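## Task

Remove the carton marked M32 from the row on the wall shelf and set it on the desk. All other cartons must stay exactly where they were, neither moved nor rotated. The robot must not tip over or be left leaning, or the task fails. The result only counts if it holds without the robot supporting anything. Finish by opening the gripper and backing away.

## Robot and tools

Robot: a Hello Robot Stretch 3 with a single arm. It has a two-wheel base (0.33 m long, 0.34 m wide), a lift on a mast, and a telescoping arm pointing out of the robot's RIGHT side. The base cannot slide sideways; to shift the gripper along the arm's perpendicular (robot forward), drive the base. Turns pivot about the point midway between the wheels, 0.05 m behind the front edge. With arm retracted and wrist folded, a spin sweeps radius 0.28 m; an unfolded level wrist reaches past that. In these scenes the finger pads are limited to roughly 25 N each, so grip firmly but expect slips with heavy cartons.

Frames: the base frame has its origin on the floor between the drive wheels, x forward, y left, z up. hand_pose is reported in it, at the point where closed fingertips meet. Odometry frame = base frame at scene start; heading is positive leftward, -3.142 to 3.142, counted from wheel turns (slip counts as travel).

Tool execute_actions takes "actions", a list run in order. Each action may hold "robot", "steps" (1 to 450 control steps, 30 per second) and "until". {"steps": n} alone waits. An empty list just reports state and images (head_camera, nav_camera, wrist_camera, always in that order). If any action is invalid or out of range, nothing in the call runs.
"robot" can be one command, a list of up to 8 commands run in turn (items may be {"pause_s": s}, max 15), or {"stop": true}, which brakes everything and clears the queue. A command may contain:
- "base": exactly one of {"translate_m": d} (metres, relative offset from where the base is when this command begins, positive forward, |d| at most 1) or {"rotate_rad": d} (radians, relative turn on the spot, positive counter-clockwise seen from above, |d| at most 3.2).
- "joints": absolute targets by name, each a single number; unnamed joints keep their current goal. lift_m 0 to 1.1 (arm height, m); arm_m 0 to 0.52 (extension, m); wrist_yaw_rad -1.345 to 4.42 (0 along the arm, positive toward the robot's front, 3.0 folded over the base); wrist_pitch_rad -1.57 to 0.451 (0 level, negative tips fingers down); wrist_roll_rad -2.911 to 2.911 (0 fingers side by side); gripper_m -0.089 to 0.179 (larger = wider; actual tip gap is about 0.007 less when nearly shut, 0.025 less when wide, zero below 0.007); head_pan_rad -3.953 to 1.73 (0 forward, positive left, -1.57 faces along the arm); head_tilt_rad -1.53 to 0.419 (negative looks down).
- "contact_limits": {"arm_m": e}, effort percent 1 to 100 at which that arm motion halts; smaller is gentler, too small halts immediately. Lasts until the next arm_m command.
New commands act immediately, replacing older goals and discarding the rest of an older queue. Queued items begin only after the previous one ends "done" (or "off_target" for base and gripper).
"until" ends an action early. {"robot": {"status": "ended"}} fires when nothing reads "moving" and no queue runs; use with steps 450 to wait out a motion. Fields can also be tested, e.g. {"robot": {"lift_m": [">", 0.3]}} with =, !=, <, <=, >, >=, or a status word / ["!=", "moving"]. {"any": {"status": "ended"}} fires when the first motion ends.

Tool zoom_image: {"camera": name, "region": [x0, y0, x1, y1]} in pixels of that camera's latest image, origin top-left, at most 504 by 504. Head image is 896x504, nav 672x504, wrist 644x364.

Tool finished_scene: {"scene": number of the current scene}. Irreversible; the robot keeps executing, then everything is braked and the scene is judged. Wait until all motion has ended first. Its result gives the next task.

Result lines: base_status with (travelled of goal); joint_goals; joint_status per joint: moving, done, off_target (rested away from goal, may still push), contact_stop (lift or arm pushed hard and went slack), time_out, stopped, not_commanded, torque_fault (servo off ~10 s, joint limp, goals refused). measured_speeds, refusals count, queue state (idle/running/done/dropped/stopped), queue_left. Lines starting "refused:" or "dropped:" explain rejected goals (actions and commands counted from 0); "replaced:" is informational. robot.on_its_own appears when the robot's held goal differs from yours, a joint is slack or off, a motor strains at rest, or base_tilt is 3 degrees or more from its start value. motor_effort is percent of max, positive toward higher values, bracket = peak; readings have sizeable bias. lidar_m: 12 ranges in 30-degree sectors, 1st ahead, counter-clockwise (4th left, 7th behind, 10th right), plane 0.17 m high. wrist_depth_mm and head_depth_mm: 7x7 median depth grids (head one is sideways).

Practical rules: fast base (0.30 m/s, 1.9 rad/s) only with lift_m below 0.30, arm_m below 0.03 and wrist_yaw_rad above 2.54; otherwise 0.10 m/s and 0.63 rad/s. Fold or unfold the wrist only with lift_m 0.32 to 0.95, wrist_pitch_rad -0.4, roll near 0; once folded the lift may drop to 0.25. If yaw is below -0.4, pitch -0.5 or lower. To grasp, command gripper_m less than the carton width; to release, open at least 0.02 past the touching value. Gripper reading and "done" don't prove a hold; check the images. Tipping risk: pushing against something rigid with the gripper above ~0.45 m, repeating a push after contact_stop, driving while holding or hooking a fixed object, snagging furniture (worst reversing). If tilted, reverse the last move in small steps, free the gripper, and lower lift_m to about 0.2 if needed. Avoid dropping cartons, bumping neighbours, slamming or hard pushes.

Each tool is called after "Emit:" as name([rows], argument=value, ...), one row to a line, values as JSON.

## Session

Emit:
execute_actions(actions=[])

Scene clock: 0.00 s.
robot.base_odometry: x=+0.000 y=+0.000 heading=+0.000 (m, m, rad; robot's odometry frame)
robot.turned_by_wheels: +0.000 (rad since the last result)
robot.turned_by_imu: +0.000 (rad since the last result)
robot.base_tilt: forward=-0.5 right=+0.9 (deg)
robot.lidar_m: 2.05 2.29 2.52 2.30 1.85 1.74 2.24 2.03 2.04 1.87 1.69 1.70
robot.head_depth_mm: 1852 1903 1887 1877 1871 1884 1900 / 1923 2102 2071 2074 2083 2083 2089 / 1900 2328 2324 2321 2337 2326 2283 / 1902 2585 2640 2683 2677 2672 2485 / 1873 2726 3071 3070 3072 3081 2560 / 1877 2721 3029 2954 2984 2921 2552 / 1872 2714 2801 2785 2768 2737 2574
robot.base_status: not_commanded
robot.joint_positions: lift_m=+0.547 arm_m=+0.003 wrist_yaw_rad=+2.816 wrist_pitch_rad=-0.378 wrist_roll_rad=+0.000 gripper_m=+0.037 head_pan_rad=-0.004 head_tilt_rad=-0.019
robot.joint_goals: lift_m=+0.547 arm_m=+0.003 wrist_yaw_rad=+2.816 wrist_pitch_rad=-0.378 wrist_roll_rad=+0.000 gripper_m=+0.037 head_pan_rad=-0.004 head_tilt_rad=-0.019
robot.joint_status: lift_m=not_commanded arm_m=not_commanded wrist_yaw_rad=not_commanded wrist_pitch_rad=not_commanded wrist_roll_rad=not_commanded gripper_m=not_commanded head_pan_rad=not_commanded head_tilt_rad=not_commanded
robot.measured_speeds: translate_m=+0.000 rotate_rad=+0.000 lift_m=+0.000 arm_m=+0.000 wrist_yaw_rad=+0.000 wrist_pitch_rad=+0.000 wrist_roll_rad=+0.000 head_pan_rad=+0.000 head_tilt_rad=+0.000
robot: refusals=0 queue=idle queue_left=0
robot.motor_effort: left_wheel=+0 right_wheel=+0 lift_m=+32 arm_m=+0 wrist_yaw_rad=+0 wrist_pitch_rad=+6 wrist_roll_rad=+0 gripper_m=+0 head_pan_rad=-1 head_tilt_rad=+1 (%)
robot.hand_pose: x=+0.0521 y=+0.0693 z=+0.5689 quat_wxyz=(+0.244, +0.707, +0.019, +0.664) (m; robot's base frame)
robot.wrist_depth_mm: - - - - - - - / - - - - - - - / - - - - - - - / - - - - - - - / 983 981 - 962 987 947 949 / 833 - 790 824 793 806 806 / 705 696 701 699 687 693 684
pictures: head_camera (sideways: a quarter turn clockwise sets it upright), nav_camera (sideways: a quarter turn counterclockwise sets it upright), wrist_camera
Images, in order (width x height): head_camera 896x504, nav_camera 672x504, wrist_camera 644x364.

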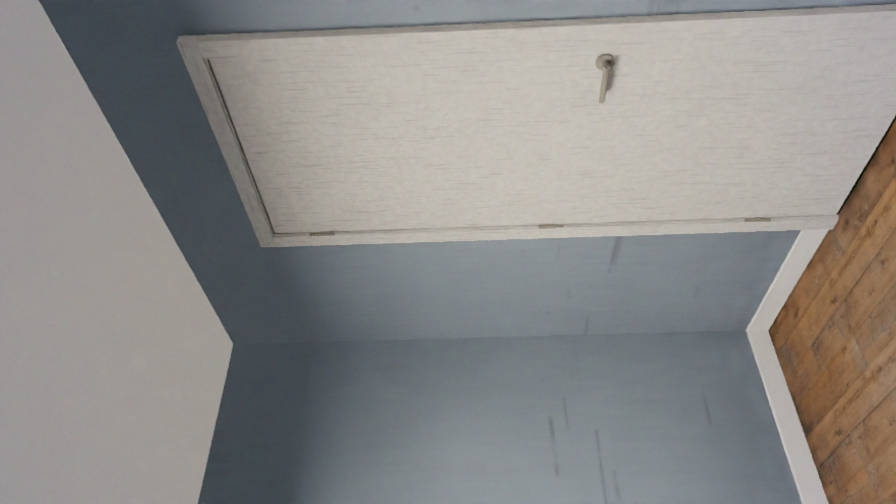

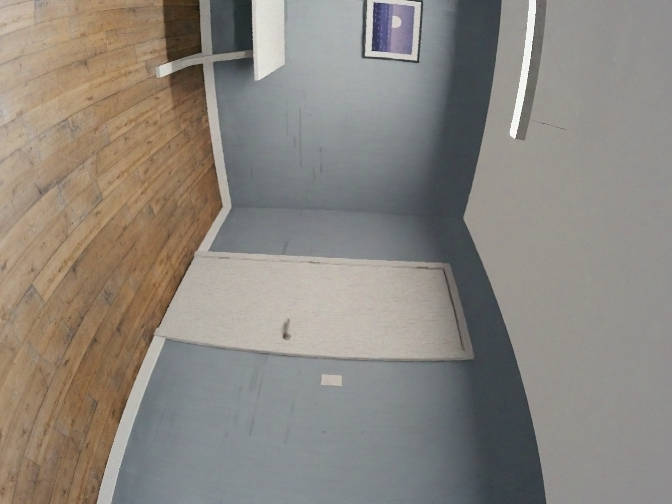

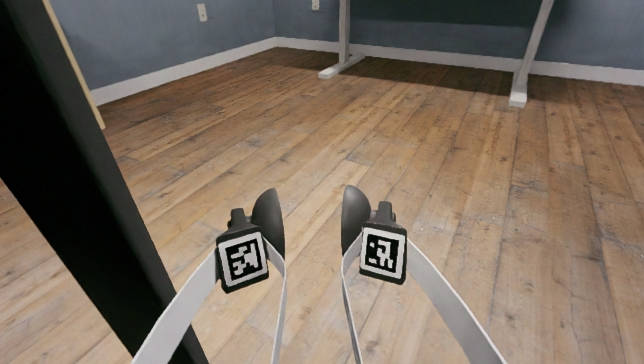

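Emit:
execute_actions([
  {"robot":{"joints":{"head_pan_rad":1.3,"head_tilt_rad":-0.3}},"steps":450,"until":{"robot":{"status":"ended"}}},
])

Emit:
execute_actions([
  {"robot":{"joints":{"head_pan_rad":-2.0}},"steps":450,"until":{"robot":{"status":"ended"}}},
])

Emit:
execute_actions([
  {"robot":{"joints":{"head_pan_rad":-3.5}},"steps":450,"until":{"robot":{"status":"ended"}}},
])

Scene clock: 1.47 s.
robot.base_odometry: x=+0.000 y=+0.000 heading=+0.000 (m, m, rad; robot's odometry frame)
robot.turned_by_wheels: +0.000 (rad since the last result)
robot.turned_by_imu: +0.000 (rad since the last result)
robot.base_tilt: forward=-0.5 right=+1.0 (deg)
robot.lidar_m: 2.04 2.30 2.53 2.31 1.84 1.75 2.23 2.03 2.04 1.86 1.69 1.69
robot.head_depth_mm: 2487 2592 2704 2598 2850 2128 1640 / 2659 2735 2869 2666 2749 2161 1659 / 2798 2915 3070 3172 3115 2162 1658 / 2956 3148 3254 3428 3109 2177 1669 / 2908 2979 3095 3164 3077 2204 1681 / 2588 2629 2737 2778 2791 2200 1693 / 2346 2383 2460 2507 2541 2219 1696
robot.base_status: not_commanded
robot.joint_positions: lift_m=+0.547 arm_m=+0.003 wrist_yaw_rad=+2.816 wrist_pitch_rad=-0.378 wrist_roll_rad=+0.000 gripper_m=+0.037 head_pan_rad=+1.293 head_tilt_rad=-0.296
robot.joint_goals: lift_m=+0.547 arm_m=+0.003 wrist_yaw_rad=+2.816 wrist_pitch_rad=-0.378 wrist_roll_rad=+0.000 gripper_m=+0.037 head_pan_rad=+1.300 head_tilt_rad=-0.300
robot.joint_status: lift_m=not_commanded arm_m=not_commanded wrist_yaw_rad=not_commanded wrist_pitch_rad=not_commanded wrist_roll_rad=not_commanded gripper_m=not_commanded head_pan_rad=done head_tilt_rad=done
robot.measured_speeds: translate_m=+0.000 rotate_rad=+0.000 lift_m=+0.000 arm_m=+0.000 wrist_yaw_rad=+0.000 wrist_pitch_rad=+0.000 wrist_roll_rad=+0.000 head_pan_rad=+0.000 head_tilt_rad=+0.000
robot: refusals=0 queue=done queue_left=0
robot.motor_effort: left_wheel=-1(0) right_wheel=+0(0) lift_m=+32(32) arm_m=+1(1) wrist_yaw_rad=+0(0) wrist_pitch_rad=+6(7) wrist_roll_rad=+0(0) gripper_m=+0(0) head_pan_rad=+3(38) head_tilt_rad=-2(15) (%)
robot.hand_pose: x=+0.0521 y=+0.0693 z=+0.5689 quat_wxyz=(+0.244, +0.707, +0.019, +0.664) (m; robot's base frame)
robot.wrist_depth_mm: - - - - - - - / - - - - - - - / - - - - - - - / - - - - - - - / 998 - - 955 943 977 945 / 834 - 793 805 787 805 785 / 705 694 716 698 704 685 686
pictures: head_camera (sideways: a quarter turn clockwise sets it upright), nav_camera (sideways: a quarter turn counterclockwise sets it upright), wrist_camera
camera_calibration (this result's frames):
head_camera: T_world_to_cam=[[-0.100802, -0.242709, -0.964848, 1.27262], [-0.965573, 0.25762, 0.0360734, -0.0393099], [0.239809, 0.935267, -0.260322, 0.292118], [0, 0, 0, 1]] pos_world=[0.0202739, 0.0457946, 1.30534]
nav_camera: T_world_to_cam=[[0.0438101, 0.326869, 0.944054, -1.19382], [0.959573, -0.276747, 0.0512907, -0.0239463], [0.278029, 0.903641, -0.325779, 0.377058], [0, 0, 0, 1]] pos_world=[-0.0295534, 0.042872, 1.2511]
wrist_camera: T_world_to_cam=[[0.926611, -0.375706, -0.015381, -0.0216076], [-0.226365, -0.524692, -0.820644, 0.53502], [0.30025, 0.7639, -0.571232, 0.421436], [0, 0, 0, 1]] pos_world=[0.0145953, -0.0493322, 0.679466]
Images, in order (width x height): head_camera 896x504, nav_camera 672x504, wrist_camera 644x364.

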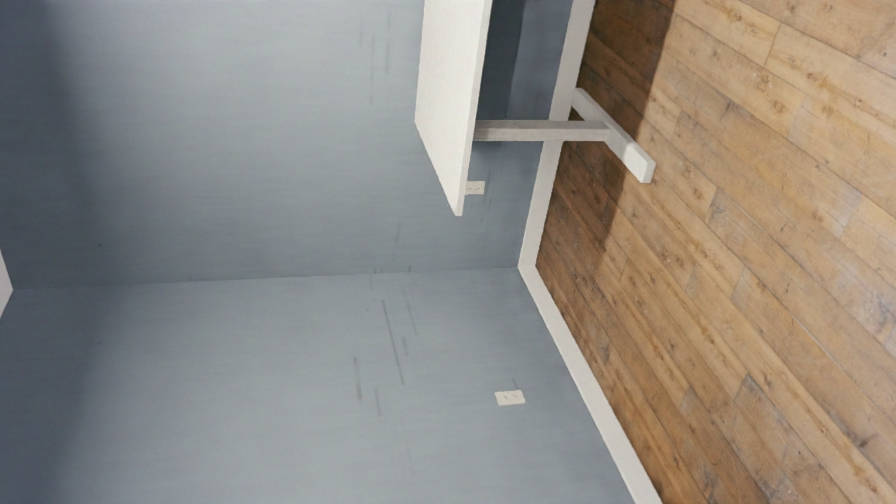

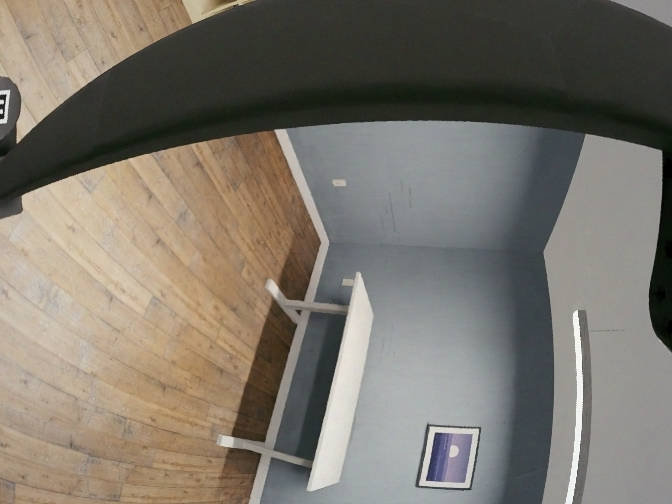

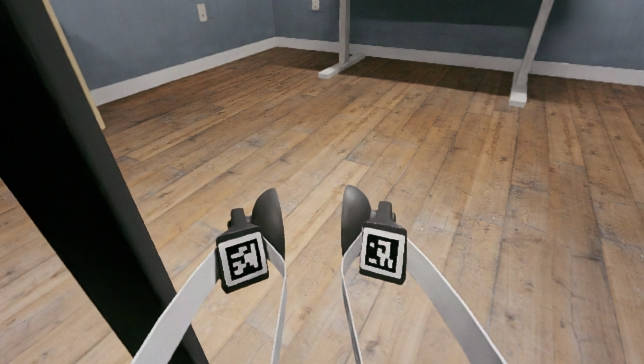

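Scene clock: 3.57 s.
robot.base_odometry: x=+0.000 y=+0.000 heading=+0.000 (m, m, rad; robot's odometry frame)
robot.turned_by_wheels: +0.000 (rad since the last result)
robot.turned_by_imu: +0.000 (rad since the last result)
robot.base_tilt: forward=-0.4 right=+0.9 (deg)
robot.lidar_m: 2.05 2.30 2.53 2.30 1.84 1.74 2.24 2.03 2.03 1.86 1.69 1.70
robot.head_depth_mm: 1755 1826 1902 1962 2075 2103 1651 / 1840 1911 1998 2076 2179 2161 1664 / 1916 2011 2109 2197 2291 2172 1667 / 2019 2108 2193 2319 2417 2185 1681 / 2107 2227 2321 2435 2595 2201 1683 / 2231 2347 2449 2549 2662 2195 1691 / 2157 2204 2249 2288 2343 2221 1703
robot.base_status: not_commanded
robot.joint_positions: lift_m=+0.547 arm_m=+0.003 wrist_yaw_rad=+2.816 wrist_pitch_rad=-0.378 wrist_roll_rad=+0.000 gripper_m=+0.037 head_pan_rad=-1.993 head_tilt_rad=-0.296
robot.joint_goals: lift_m=+0.547 arm_m=+0.003 wrist_yaw_rad=+2.816 wrist_pitch_rad=-0.378 wrist_roll_rad=+0.000 gripper_m=+0.037 head_pan_rad=-2.000 head_tilt_rad=-0.300
robot.joint_status: lift_m=not_commanded arm_m=not_commanded wrist_yaw_rad=not_commanded wrist_pitch_rad=not_commanded wrist_roll_rad=not_commanded gripper_m=not_commanded head_pan_rad=done head_tilt_rad=done
robot.measured_speeds: translate_m=+0.000 rotate_rad=+0.000 lift_m=+0.000 arm_m=+0.000 wrist_yaw_rad=+0.000 wrist_pitch_rad=+0.000 wrist_roll_rad=+0.000 head_pan_rad=+0.000 head_tilt_rad=+0.000
robot: refusals=0 queue=done queue_left=0
robot.motor_effort: left_wheel=+0(0) right_wheel=-1(0) lift_m=+32(32) arm_m=+0(0) wrist_yaw_rad=+0(0) wrist_pitch_rad=+7(6) wrist_roll_rad=+0(0) gripper_m=+0(1) head_pan_rad=-3(37) head_tilt_rad=-2(2) (%)
robot.hand_pose: x=+0.0521 y=+0.0693 z=+0.5689 quat_wxyz=(+0.244, +0.707, +0.019, +0.664) (m; robot's base frame)
robot.wrist_depth_mm: - - - - - - - / - - - - - - - / - - - - - - - / - - - - - - - / 990 959 - 976 982 966 970 / 831 - 794 809 789 797 804 / 719 683 710 700 690 687 687
pictures: head_camera (sideways: a quarter turn clockwise sets it upright), nav_camera (sideways: a quarter turn counterclockwise sets it upright), wrist_camera
camera_calibration (this result's frames):
head_camera: T_world_to_cam=[[0.134661, 0.225936, -0.96479, 1.2711], [0.918633, -0.393461, 0.0360772, -0.0508085], [-0.371456, -0.891146, -0.260536, 0.296125], [0, 0, 0, 1]] pos_world=[-0.0144962, -0.0432887, 1.30533]
nav_camera: T_world_to_cam=[[-0.0903275, -0.317396, 0.943981, -1.19291], [-0.90996, 0.411512, 0.0512913, -0.0125429], [-0.404739, -0.854352, -0.325989, 0.381496], [0, 0, 0, 1]] pos_world=[0.0352401, -0.0475324, 1.25109]
wrist_camera: T_world_to_cam=[[0.926611, -0.375706, -0.015381, -0.0216076], [-0.226365, -0.524692, -0.820644, 0.53502], [0.30025, 0.7639, -0.571232, 0.421436], [0, 0, 0, 1]] pos_world=[0.0145953, -0.0493322, 0.679466]
Images, in order (width x height): head_camera 896x504, nav_camera 672x504, wrist_camera 644x364.

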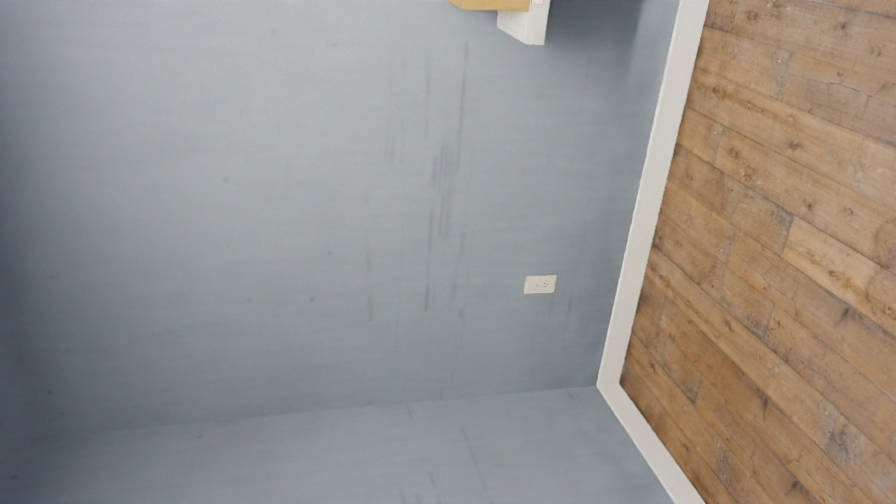

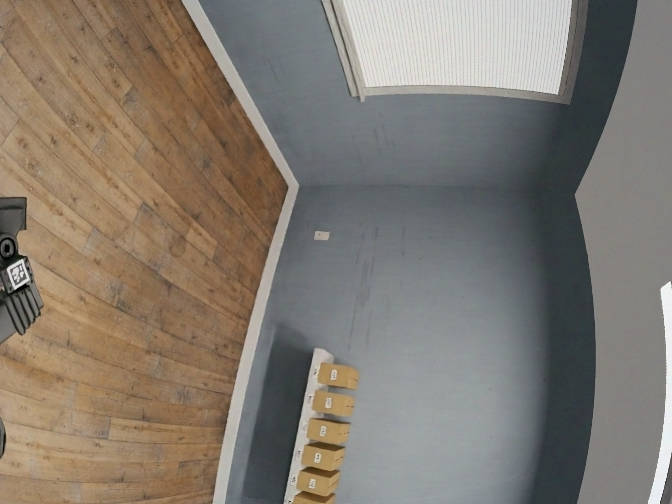

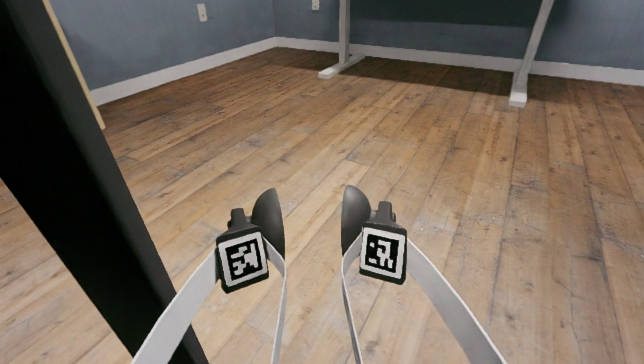

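Scene clock: 4.87 s.
robot.base_odometry: x=+0.000 y=+0.000 heading=+0.000 (m, m, rad; robot's odometry frame)
robot.turned_by_wheels: +0.000 (rad since the last result)
robot.turned_by_imu: +0.000 (rad since the last result)
robot.base_tilt: forward=-0.5 right=+0.9 (deg)
robot.lidar_m: 2.05 2.29 2.52 2.30 1.84 1.74 2.24 2.02 2.04 1.86 1.69 1.70
robot.head_depth_mm: 1839 1917 1990 2087 1879 1927 1645 / 1933 2022 2104 2183 2285 2144 1652 / 2045 2133 2241 2326 2437 2165 1672 / 2158 2270 2370 2459 2613 2187 1669 / 2284 2390 2517 2634 2772 2166 1688 / 2447 2539 2712 2824 2885 2200 1699 / 2428 2479 2534 2581 2655 2216 1689
robot.base_status: not_commanded
robot.joint_positions: lift_m=+0.547 arm_m=+0.003 wrist_yaw_rad=+2.816 wrist_pitch_rad=-0.378 wrist_roll_rad=+0.000 gripper_m=+0.037 head_pan_rad=-3.493 head_tilt_rad=-0.296
robot.joint_goals: lift_m=+0.547 arm_m=+0.003 wrist_yaw_rad=+2.816 wrist_pitch_rad=-0.378 wrist_roll_rad=+0.000 gripper_m=+0.037 head_pan_rad=-3.500 head_tilt_rad=-0.300
robot.joint_status: lift_m=not_commanded arm_m=not_commanded wrist_yaw_rad=not_commanded wrist_pitch_rad=not_commanded wrist_roll_rad=not_commanded gripper_m=not_commanded head_pan_rad=done head_tilt_rad=done
robot.measured_speeds: translate_m=+0.000 rotate_rad=+0.000 lift_m=+0.000 arm_m=+0.000 wrist_yaw_rad=+0.000 wrist_pitch_rad=+0.000 wrist_roll_rad=+0.000 head_pan_rad=+0.000 head_tilt_rad=+0.000
robot: refusals=0 queue=done queue_left=0
robot.motor_effort: left_wheel=-1(1) right_wheel=+0(0) lift_m=+33(33) arm_m=+1(1) wrist_yaw_rad=+0(0) wrist_pitch_rad=+6(7) wrist_roll_rad=+0(0) gripper_m=+0(0) head_pan_rad=-3(35) head_tilt_rad=-1(1) (%)
robot.hand_pose: x=+0.0521 y=+0.0693 z=+0.5689 quat_wxyz=(+0.244, +0.707, +0.019, +0.664) (m; robot's base frame)
robot.wrist_depth_mm: - - - - - - - / - - - - - - - / - - - - - - - / - - - - - - - / - 994 - 964 961 956 942 / 819 - 783 806 784 810 783 / 719 681 696 695 707 690 698
pictures: head_camera (sideways: a quarter turn clockwise sets it upright), nav_camera (sideways: a quarter turn counterclockwise sets it upright), wrist_camera
camera_calibration (this result's frames):
head_camera: T_world_to_cam=[[0.23492, -0.118351, -0.964783, 1.27048], [-0.327496, -0.944164, 0.0360777, -0.0432077], [-0.915182, 0.307487, -0.260562, 0.299476], [0, 0, 0, 1]] pos_world=[-0.0385372, 0.0174825, 1.30533]
nav_camera: T_world_to_cam=[[-0.323015, 0.0676586, 0.943972, -1.19148], [0.346113, 0.93679, 0.0512913, -0.0202051], [-0.880833, 0.343289, -0.326014, 0.384433], [0, 0, 0, 1]] pos_world=[-0.0392507, -0.0324298, 1.25109]
wrist_camera: T_world_to_cam=[[0.926611, -0.375706, -0.0153811, -0.0216076], [-0.226365, -0.524692, -0.820644, 0.53502], [0.30025, 0.7639, -0.571232, 0.421436], [0, 0, 0, 1]] pos_world=[0.0145953, -0.0493322, 0.679466]
Images, in order (width x height): head_camera 896x504, nav_camera 672x504, wrist_camera 644x364.

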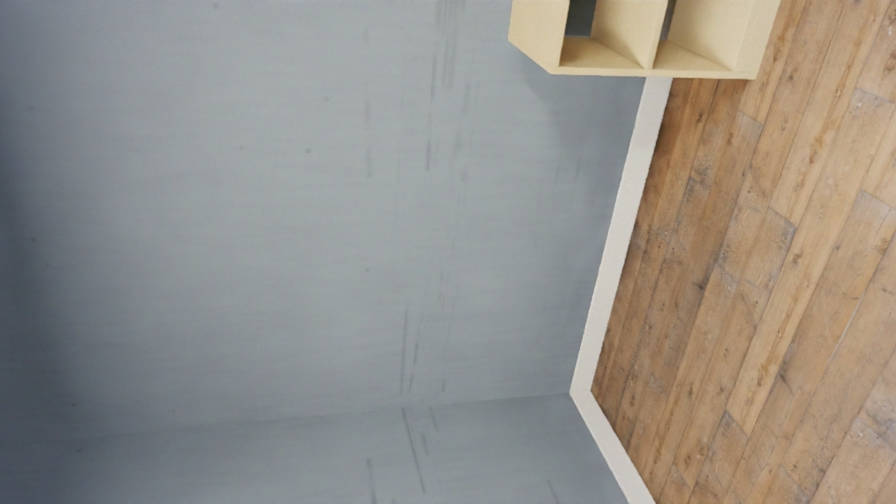

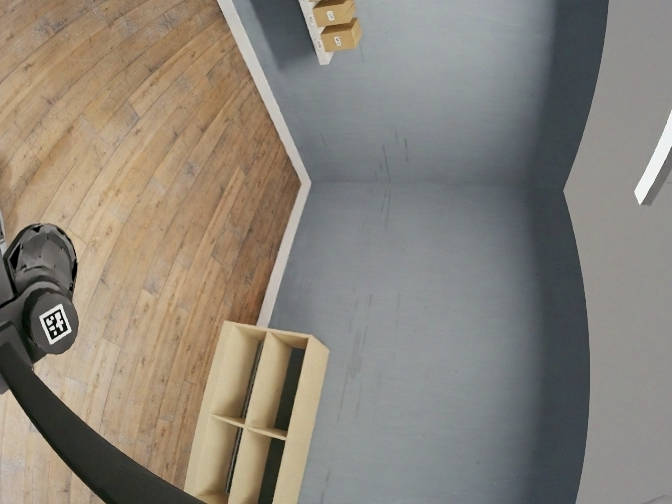

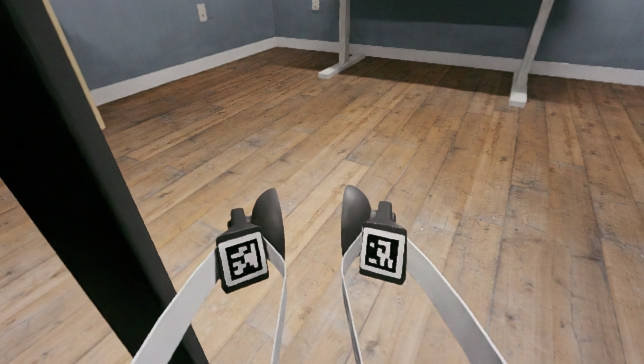

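Emit:
execute_actions([
  {"robot":{"joints":{"lift_m":0.28,"head_pan_rad":0,"head_tilt_rad":-0.6}},"steps":450,"until":{"robot":{"lift_m":["<",0.295]}}},
  {"robot":[{"base":{"rotate_rad":-2.6}},{"base":{"translate_m":0.7}}],"steps":450,"until":{"robot":{"status":"ended"}}},
])

Scene clock: 14.63 s.
robot.base_odometry: x=-0.600 y=-0.361 heading=-2.600 (m, m, rad; robot's odometry frame)
robot.turned_by_wheels: -2.600 (rad since the last result)
robot.turned_by_imu: -2.601 (rad since the last result)
robot.base_tilt: forward=-0.5 right=+0.9 (deg)
robot.lidar_m: 1.33 1.34 1.67 1.79 1.81 2.24 2.99 3.15 1.77 1.58 2.00 1.46
robot.head_depth_mm: 1179 1294 1228 1273 1763 1532 1288 / 1163 1273 1249 1262 1739 1547 1289 / 1150 1250 1313 1245 1737 1553 1306 / 1132 1239 1302 1219 1699 1553 1296 / 1117 1217 1276 1194 1656 1558 1302 / 1099 1200 1272 1178 1633 1572 1314 / 1087 1177 1256 1169 1605 1575 1319
robot.base_status: done (translate_m +0.7000 of +0.7000)
robot.joint_positions: lift_m=+0.280 arm_m=+0.003 wrist_yaw_rad=+2.816 wrist_pitch_rad=-0.379 wrist_roll_rad=+0.000 gripper_m=+0.037 head_pan_rad=-0.007 head_tilt_rad=-0.594
robot.joint_goals: lift_m=+0.280 arm_m=+0.003 wrist_yaw_rad=+2.816 wrist_pitch_rad=-0.379 wrist_roll_rad=+0.000 gripper_m=+0.037 head_pan_rad=+0.000 head_tilt_rad=-0.600
robot.joint_status: lift_m=done arm_m=not_commanded wrist_yaw_rad=not_commanded wrist_pitch_rad=not_commanded wrist_roll_rad=not_commanded gripper_m=not_commanded head_pan_rad=done head_tilt_rad=done
robot.measured_speeds: translate_m=+0.000 rotate_rad=+0.000 lift_m=+0.000 arm_m=+0.000 wrist_yaw_rad=+0.000 wrist_pitch_rad=+0.000 wrist_roll_rad=+0.000 head_pan_rad=+0.000 head_tilt_rad=+0.000
robot: refusals=0 queue=done queue_left=0
robot.motor_effort: left_wheel=+1(9) right_wheel=-2(9) lift_m=+23(35) arm_m=+0(0) wrist_yaw_rad=+0(1) wrist_pitch_rad=+7(6) wrist_roll_rad=+0(0) gripper_m=+0(1) head_pan_rad=+3(36) head_tilt_rad=-2(17) (%)
robot.hand_pose: x=+0.0520 y=+0.0692 z=+0.3020 quat_wxyz=(+0.244, +0.707, +0.019, +0.664) (m; robot's base frame)
robot.wrist_depth_mm: - - - - - - - / - - - - - - - / - 987 975 981 959 940 934 / - 734 747 722 731 716 697 / 579 604 600 597 583 581 569 / 493 - - 493 479 482 473 / 441 - - 421 421 417 414
pictures: head_camera (sideways: a quarter turn clockwise sets it upright), nav_camera (sideways: a quarter turn counterclockwise sets it upright), wrist_camera
camera_calibration (this result's frames):
head_camera: T_world_to_cam=[[-0.53229, 0.034015, -0.845878, 1.12001], [0.000990702, 0.999217, 0.0395577, -0.0497274], [0.846561, 0.0202182, -0.531907, 0.641836], [0, 0, 0, 1]] pos_world=[0.0528666, -0.00138543, 1.29076]
nav_camera: T_world_to_cam=[[0.589148, 0.0434946, 0.806854, -1.01819], [0.00547366, -0.998742, 0.0498419, -0.0162205], [0.808007, -0.0249478, -0.588645, 0.715869], [0, 0, 0, 1]] pos_world=[0.0215265, 0.0459451, 1.24373]
wrist_camera: T_world_to_cam=[[0.926608, -0.375714, -0.0153452, -0.0257403], [-0.226521, -0.525156, -0.820305, 0.315877], [0.300142, 0.763577, -0.571721, 0.269239], [0, 0, 0, 1]] pos_world=[0.014594, -0.0493716, 0.41265]
Images, in order (width x height): head_camera 896x504, nav_camera 672x504, wrist_camera 644x364.

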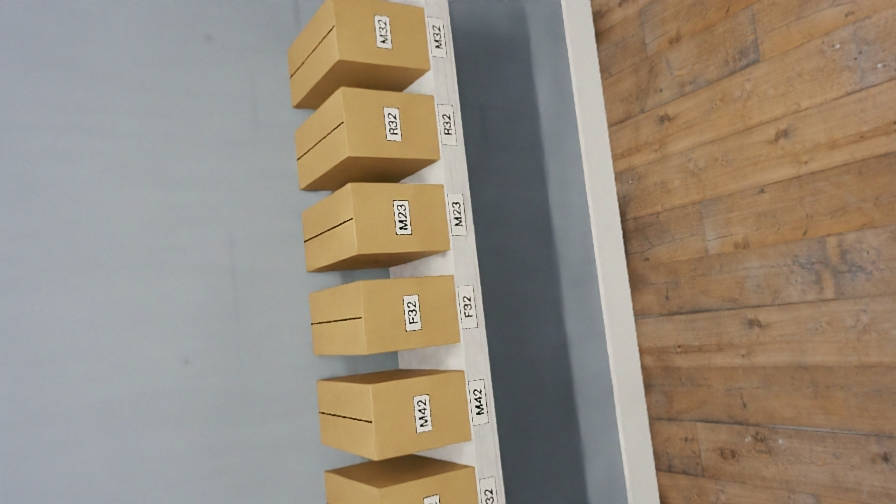

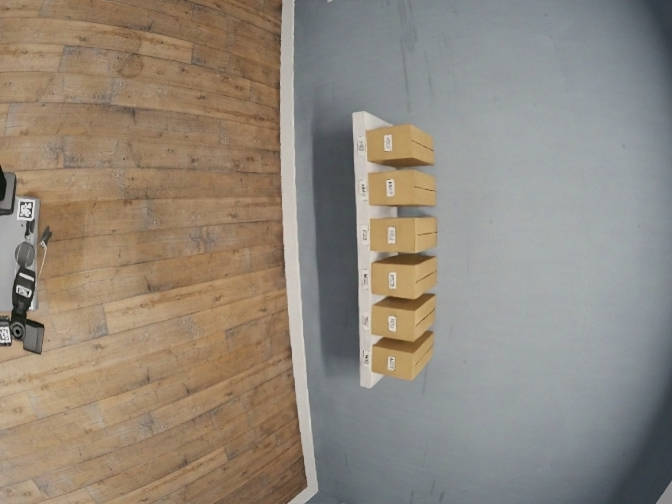

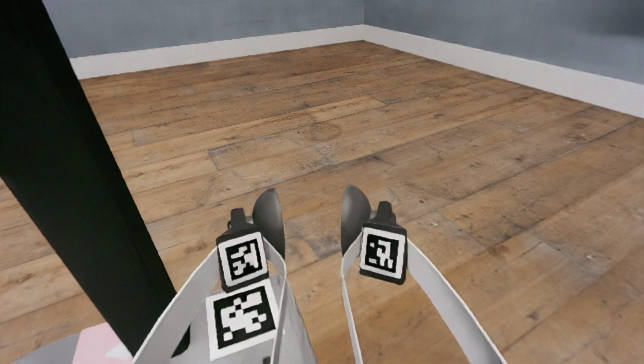

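Emit:
zoom_image(camera="nav_camera", region=[340,100,450,240])

Emit:
execute_actions([
  {"robot":[{"base":{"rotate_rad":-0.62}},{"base":{"translate_m":0.77}},{"base":{"rotate_rad":2.347},"joints":{"head_pan_rad":-1.57,"head_tilt_rad":-0.8}},{"joints":{"lift_m":0.62}}],"steps":450,"until":{"robot":{"lift_m":[">",0.36]}}},
  {"robot":[{"joints":{"lift_m":0.62,"wrist_yaw_rad":0}},{"joints":{"wrist_pitch_rad":0,"gripper_m":0.165}}],"steps":450,"until":{"robot":{"status":"ended"}}},
])

Region (340, 100, 450, 240) of nav_camera's 672x504 image, scaled by 3.600, with more detail than that image has; it fills the left 396 columns of this view, and the rest is white.

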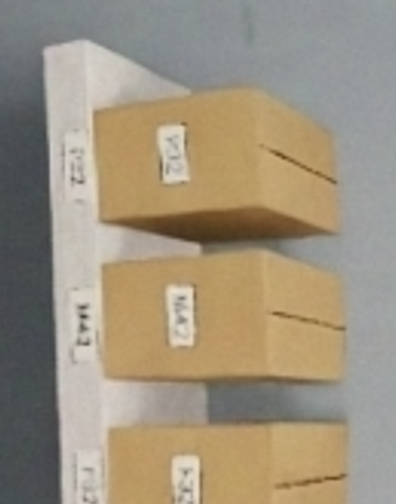

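Scene clock: 30.97 s.
robot.base_odometry: x=-1.367 y=-0.301 heading=-0.873 (m, m, rad; robot's odometry frame)
robot.turned_by_wheels: +1.727 (rad since the last result)
robot.turned_by_imu: +1.724 (rad since the last result)
robot.base_tilt: forward=-0.5 right=+1.0 (deg)
robot.lidar_m: 2.33 2.42 3.31 3.57 1.71 1.28 1.45 1.10 0.80 0.78 0.80 1.11
robot.head_depth_mm: 658 740 845 989 1188 1327 1186 / 658 740 846 944 1110 1321 1201 / 658 740 812 691 779 1343 - / 659 741 816 683 787 1343 1185 / 659 743 817 722 801 1345 1184 / 660 745 807 686 778 1356 1190 / 661 745 817 715 798 1367 1196
robot.base_status: done (rotate_rad +2.3469 of +2.3470)
robot.joint_positions: lift_m=+0.620 arm_m=+0.003 wrist_yaw_rad=+0.003 wrist_pitch_rad=-0.023 wrist_roll_rad=+0.000 gripper_m=+0.165 head_pan_rad=-1.563 head_tilt_rad=-0.790
robot.joint_goals: lift_m=+0.620 arm_m=+0.003 wrist_yaw_rad=+0.000 wrist_pitch_rad=+0.000 wrist_roll_rad=+0.000 gripper_m=+0.165 head_pan_rad=-1.570 head_tilt_rad=-0.800
robot.joint_status: lift_m=done arm_m=not_commanded wrist_yaw_rad=done wrist_pitch_rad=done wrist_roll_rad=not_commanded gripper_m=done head_pan_rad=done head_tilt_rad=done
robot.measured_speeds: translate_m=+0.000 rotate_rad=+0.000 lift_m=+0.000 arm_m=+0.000 wrist_yaw_rad=+0.000 wrist_pitch_rad=+0.000 wrist_roll_rad=+0.000 head_pan_rad=+0.000 head_tilt_rad=+0.000
robot: refusals=0 queue=done queue_left=0
robot.motor_effort: left_wheel=-2(9) right_wheel=+1(8) lift_m=+42(43) arm_m=+0(0) wrist_yaw_rad=-4(4) wrist_pitch_rad=+10(10) wrist_roll_rad=+0(1) gripper_m=+0(100) head_pan_rad=-3(35) head_tilt_rad=-4(15) (%)
robot.hand_pose: x=-0.0207 y=-0.4036 z=+0.7283 quat_wxyz=(+0.707, +0.010, -0.707, -0.007) (m; robot's base frame)
robot.wrist_depth_mm: 476 473 480 482 489 493 497 / 260 259 266 263 504 510 515 / 270 272 304 274 541 537 528 / 284 282 303 285 554 554 559 / 301 293 297 296 300 - 580 / 301 457 305 600 606 630 629 / 639 616 639 633 636 637 636
pictures: head_camera (sideways: a quarter turn clockwise sets it upright), nav_camera (sideways: a quarter turn counterclockwise sets it upright), wrist_camera
camera_calibration (this result's frames):
head_camera: T_world_to_cam=[[0.0249703, 0.687774, -0.725496, 0.959685], [0.999184, 0.00587326, 0.0399581, -0.0563275], [0.0317432, -0.725902, -0.687066, 0.848649], [0, 0, 0, 1]] pos_world=[0.00537906, -0.0436792, 1.28158]
nav_camera: T_world_to_cam=[[0.0533001, -0.734772, 0.676217, -0.844657], [-0.998479, -0.0296765, 0.0464549, -0.00567452], [-0.014066, -0.677665, -0.735236, 0.911559], [0, 0, 0, 1]] pos_world=[0.0521764, -0.00306652, 1.24165]
wrist_camera: T_world_to_cam=[[-0.998266, 0.0472512, -0.0350908, 0.0158459], [0.0457977, 0.249137, -0.967385, 0.825991], [-0.0369677, -0.967315, -0.250869, -0.0434606], [0, 0, 0, 1]] pos_world=[-0.0236167, -0.248574, 0.788704]
Images, in order (width x height): head_camera 896x504, nav_camera 672x504, wrist_camera 644x364.

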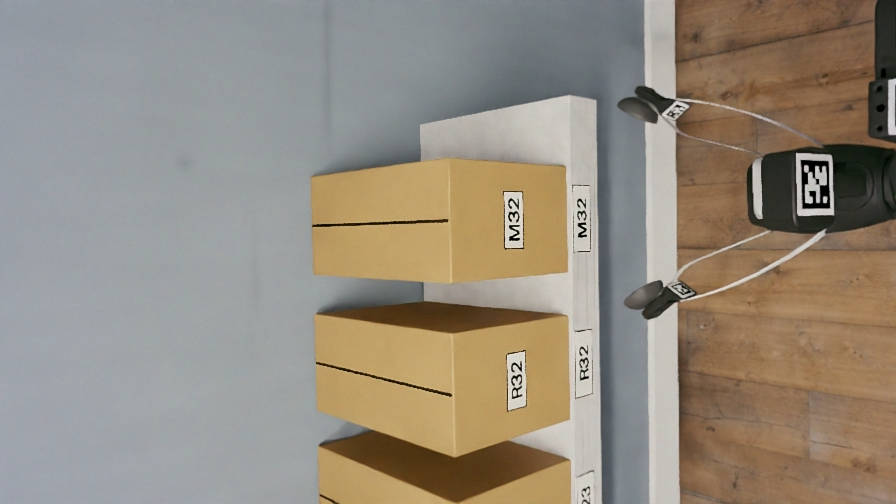

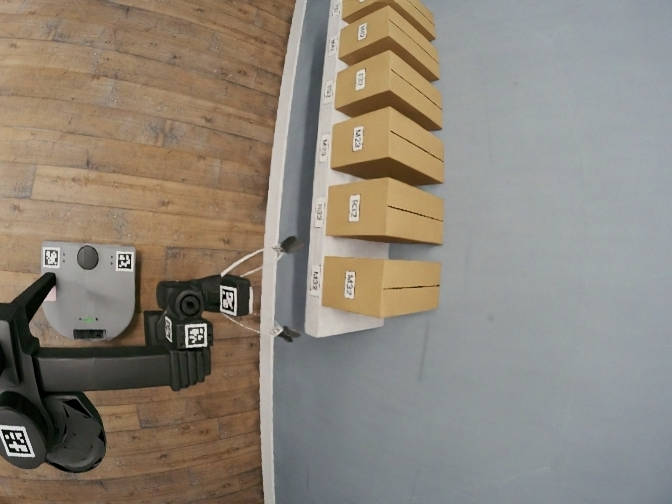

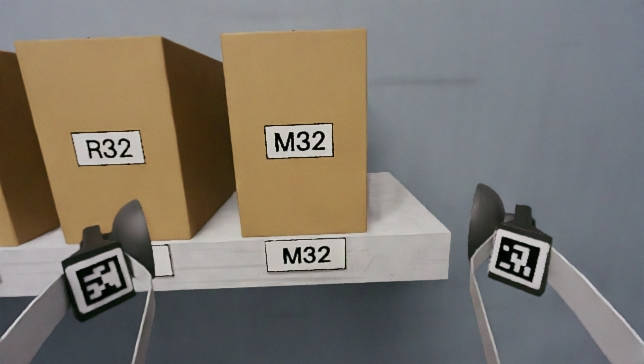

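Emit:
execute_actions([
  {"robot":[{"base":{"translate_m":0.012},"joints":{"lift_m":1.0,"wrist_pitch_rad":-1.45,"gripper_m":0.155}},{"joints":{"arm_m":0.44,"head_tilt_rad":-0.6}}],"steps":450,"until":{"robot":{"status":"ended"}}},
])

Scene clock: 39.73 s.
robot.base_odometry: x=-1.360 y=-0.310 heading=-0.873 (m, m, rad; robot's odometry frame)
robot.turned_by_wheels: +0.000 (rad since the last result)
robot.turned_by_imu: -0.002 (rad since the last result)
robot.base_tilt: forward=-0.5 right=+1.1 (deg)
robot.lidar_m: 2.31 2.41 3.29 3.56 1.72 1.30 1.46 1.10 0.80 0.78 0.81 1.11
robot.head_depth_mm: 637 669 786 856 963 1111 1243 / 637 706 781 857 921 758 1242 / 638 - - 834 671 728 1253 / 640 698 769 834 688 744 1252 / 642 699 773 830 704 738 1254 / 642 702 775 837 676 739 1259 / 644 704 777 836 716 746 1264
robot.base_status: done (translate_m +0.0120 of +0.0120)
robot.joint_positions: lift_m=+1.000 arm_m=+0.440 wrist_yaw_rad=+0.001 wrist_pitch_rad=-1.448 wrist_roll_rad=+0.000 gripper_m=+0.155 head_pan_rad=-1.563 head_tilt_rad=-0.606
robot.joint_goals: lift_m=+1.000 arm_m=+0.440 wrist_yaw_rad=+0.000 wrist_pitch_rad=-1.450 wrist_roll_rad=+0.000 gripper_m=+0.155 head_pan_rad=-1.570 head_tilt_rad=-0.600
robot.joint_status: lift_m=done arm_m=done wrist_yaw_rad=done wrist_pitch_rad=done wrist_roll_rad=not_commanded gripper_m=done head_pan_rad=done head_tilt_rad=done
robot.measured_speeds: translate_m=+0.000 rotate_rad=+0.000 lift_m=+0.000 arm_m=+0.000 wrist_yaw_rad=+0.000 wrist_pitch_rad=+0.000 wrist_roll_rad=+0.000 head_pan_rad=+0.000 head_tilt_rad=+0.000
robot: refusals=0 queue=done queue_left=0
robot.motor_effort: left_wheel=-2(3) right_wheel=+1(6) lift_m=+41(43) arm_m=+6(5) wrist_yaw_rad=-2(4) wrist_pitch_rad=-1(10) wrist_roll_rad=+0(0) gripper_m=+0(98) head_pan_rad=-3(3) head_tilt_rad=+3(14) (%)
robot.hand_pose: x=-0.0216 y=-0.5920 z=+0.8810 quat_wxyz=(+0.530, +0.469, -0.529, -0.468) (m; robot's base frame)
robot.wrist_depth_mm: 181 205 186 186 357 393 397 / 184 204 188 189 369 690 711 / 187 203 191 193 378 - - / 191 201 196 197 381 - - / 194 235 198 201 - - - / 197 234 202 203 - - - / - - - - - - -
pictures: head_camera (sideways: a quarter turn clockwise sets it upright), nav_camera (sideways: a quarter turn counterclockwise sets it upright), wrist_camera
camera_calibration (this result's frames):
head_camera: T_world_to_cam=[[0.0261874, 0.543135, -0.839237, 1.10794], [0.999129, 0.0130592, 0.0396282, -0.0559072], [0.0324832, -0.839544, -0.54232, 0.66035], [0, 0, 0, 1]] pos_world=[0.00539412, -0.0466406, 1.29016]
nav_camera: T_world_to_cam=[[0.0521376, -0.598373, 0.79952, -1.00535], [-0.998552, -0.0206195, 0.0496848, -0.00989055], [-0.0132443, -0.800953, -0.598581, 0.733805], [0, 0, 0, 1]] pos_world=[0.0522592, -0.0140368, 1.24353]
wrist_camera: T_world_to_cam=[[-0.998105, 0.0415971, 0.0453361, -0.0450426], [0.0461889, 0.993351, 0.105454, 0.516185], [-0.0406481, 0.107348, -0.99339, 1.10289], [0, 0, 0, 1]] pos_world=[-0.0239691, -0.629272, 1.0432]
Images, in order (width x height): head_camera 896x504, nav_camera 672x504, wrist_camera 644x364.

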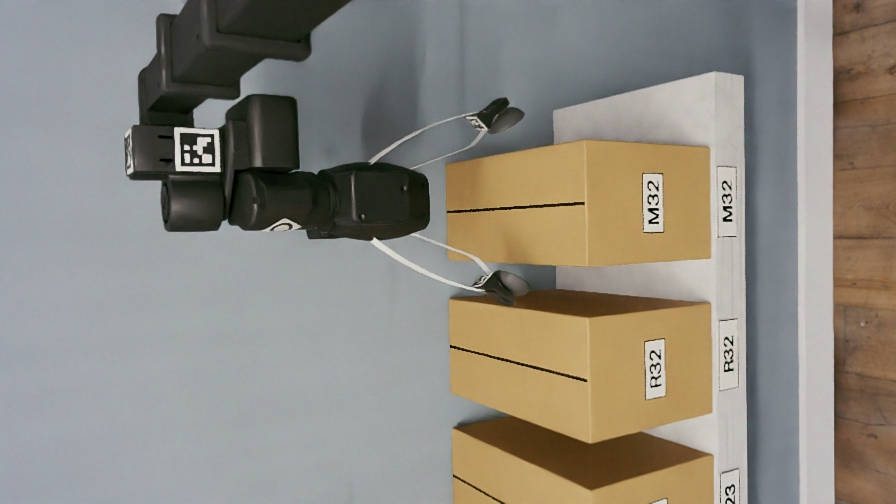

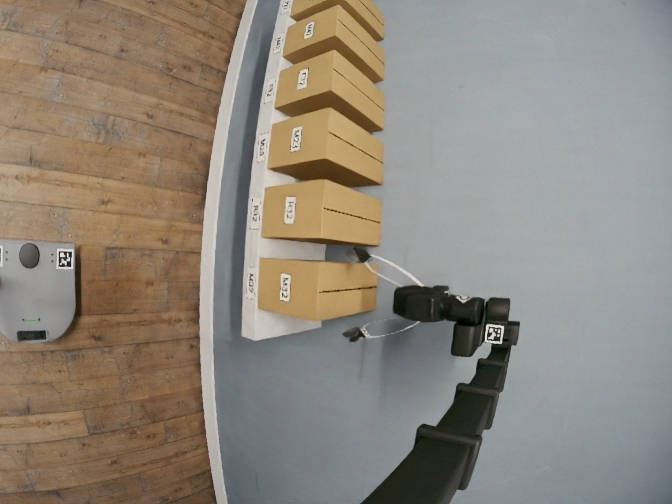

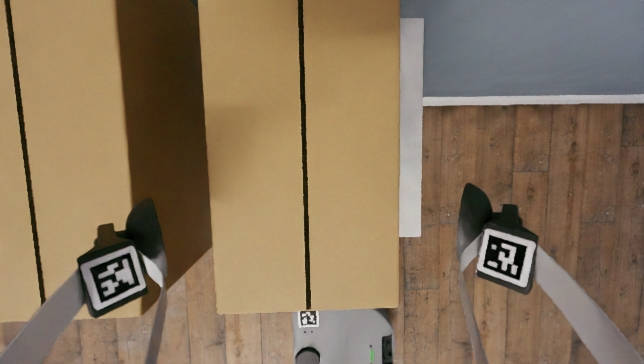

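Emit:
execute_actions([
  {"robot":[{"base":{"translate_m":0.003},"joints":{"lift_m":0.965,"arm_m":0.48}}],"steps":450,"until":{"robot":{"status":"ended"}}},
])

Scene clock: 41.13 s.
robot.base_odometry: x=-1.358 y=-0.312 heading=-0.873 (m, m, rad; robot's odometry frame)
robot.turned_by_wheels: +0.000 (rad since the last result)
robot.turned_by_imu: +0.000 (rad since the last result)
robot.base_tilt: forward=-0.4 right=+1.0 (deg)
robot.lidar_m: 2.31 2.40 3.32 3.57 1.72 1.29 1.46 1.10 0.81 0.78 0.81 1.11
robot.head_depth_mm: 636 686 - 858 968 1111 1236 / 638 680 786 852 928 757 1244 / 639 679 - 813 672 727 1248 / 639 699 771 831 702 746 1252 / 640 700 773 830 682 738 1256 / 641 703 774 836 676 738 1263 / 643 702 775 838 716 742 1270
robot.base_status: done (translate_m +0.0030 of +0.0030)
robot.joint_positions: lift_m=+0.965 arm_m=+0.480 wrist_yaw_rad=+0.001 wrist_pitch_rad=-1.448 wrist_roll_rad=+0.000 gripper_m=+0.155 head_pan_rad=-1.563 head_tilt_rad=-0.606
robot.joint_goals: lift_m=+0.965 arm_m=+0.480 wrist_yaw_rad=+0.000 wrist_pitch_rad=-1.450 wrist_roll_rad=+0.000 gripper_m=+0.155 head_pan_rad=-1.570 head_tilt_rad=-0.600
robot.joint_status: lift_m=done arm_m=done wrist_yaw_rad=done wrist_pitch_rad=done wrist_roll_rad=not_commanded gripper_m=done head_pan_rad=done head_tilt_rad=done
robot.measured_speeds: translate_m=+0.000 rotate_rad=+0.000 lift_m=+0.000 arm_m=+0.000 wrist_yaw_rad=+0.000 wrist_pitch_rad=+0.000 wrist_roll_rad=+0.000 head_pan_rad=+0.000 head_tilt_rad=+0.000
robot: refusals=0 queue=done queue_left=0
robot.motor_effort: left_wheel=-2(4) right_wheel=+2(6) lift_m=+22(42) arm_m=+6(5) wrist_yaw_rad=-2(2) wrist_pitch_rad=-1(1) wrist_roll_rad=+0(0) gripper_m=+0(1) head_pan_rad=-2(3) head_tilt_rad=+1(2) (%)
robot.hand_pose: x=-0.0216 y=-0.6319 z=+0.8469 quat_wxyz=(+0.530, +0.469, -0.529, -0.469) (m; robot's base frame)
robot.wrist_depth_mm: 149 201 151 154 155 285 291 / 151 197 154 156 159 501 518 / 155 195 157 159 162 - - / 156 196 160 161 163 - - / 159 229 163 164 167 - - / 162 226 167 167 170 - - / 166 190 169 170 173 - -
pictures: head_camera (sideways: a quarter turn clockwise sets it upright), nav_camera (sideways: a quarter turn counterclockwise sets it upright), wrist_camera
camera_calibration (this result's frames):
head_camera: T_world_to_cam=[[0.0261874, 0.54312, -0.839246, 1.10796], [0.999129, 0.0130601, 0.0396281, -0.0559071], [0.0324835, -0.839553, -0.542305, 0.66033], [0, 0, 0, 1]] pos_world=[0.00539413, -0.0466408, 1.29016]
nav_camera: T_world_to_cam=[[0.0521376, -0.598358, 0.79953, -1.00537], [-0.998552, -0.0206189, 0.049685, -0.00989085], [-0.013244, -0.800963, -0.598567, 0.733787], [0, 0, 0, 1]] pos_world=[0.0522593, -0.0140379, 1.24353]
wrist_camera: T_world_to_cam=[[-0.998105, 0.0415788, 0.0453538, -0.0418622], [0.0461894, 0.993307, 0.105864, 0.559035], [-0.0406486, 0.107759, -0.993346, 1.07348], [0, 0, 0, 1]] pos_world=[-0.0239691, -0.66923, 1.00905]
Images, in order (width x height): head_camera 896x504, nav_camera 672x504, wrist_camera 644x364.

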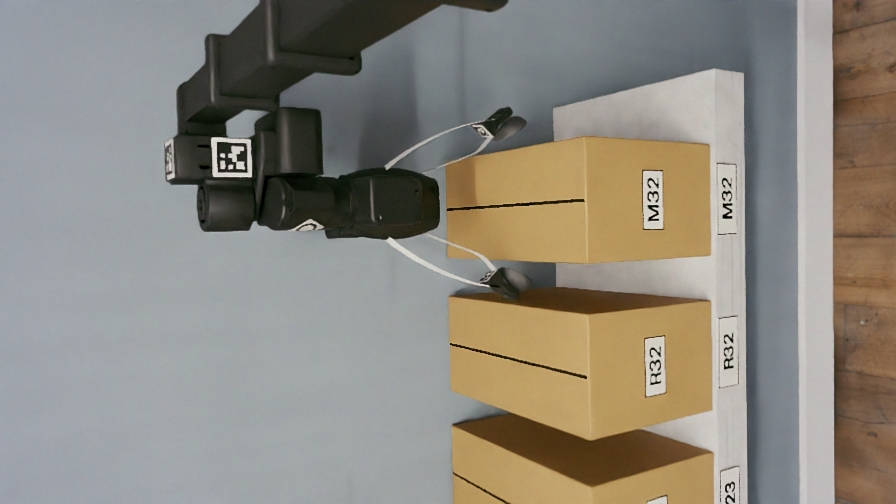

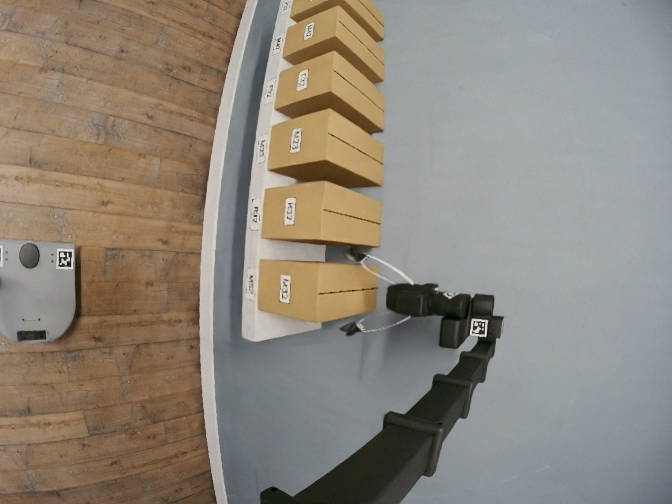

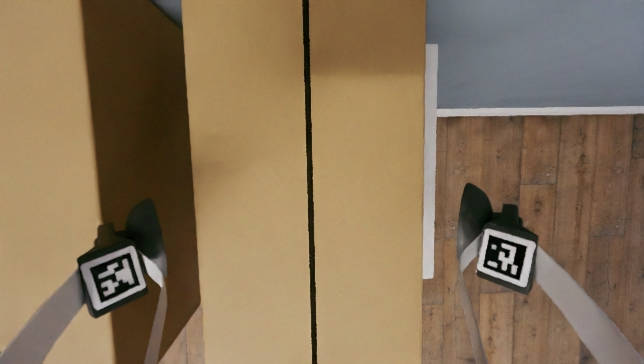

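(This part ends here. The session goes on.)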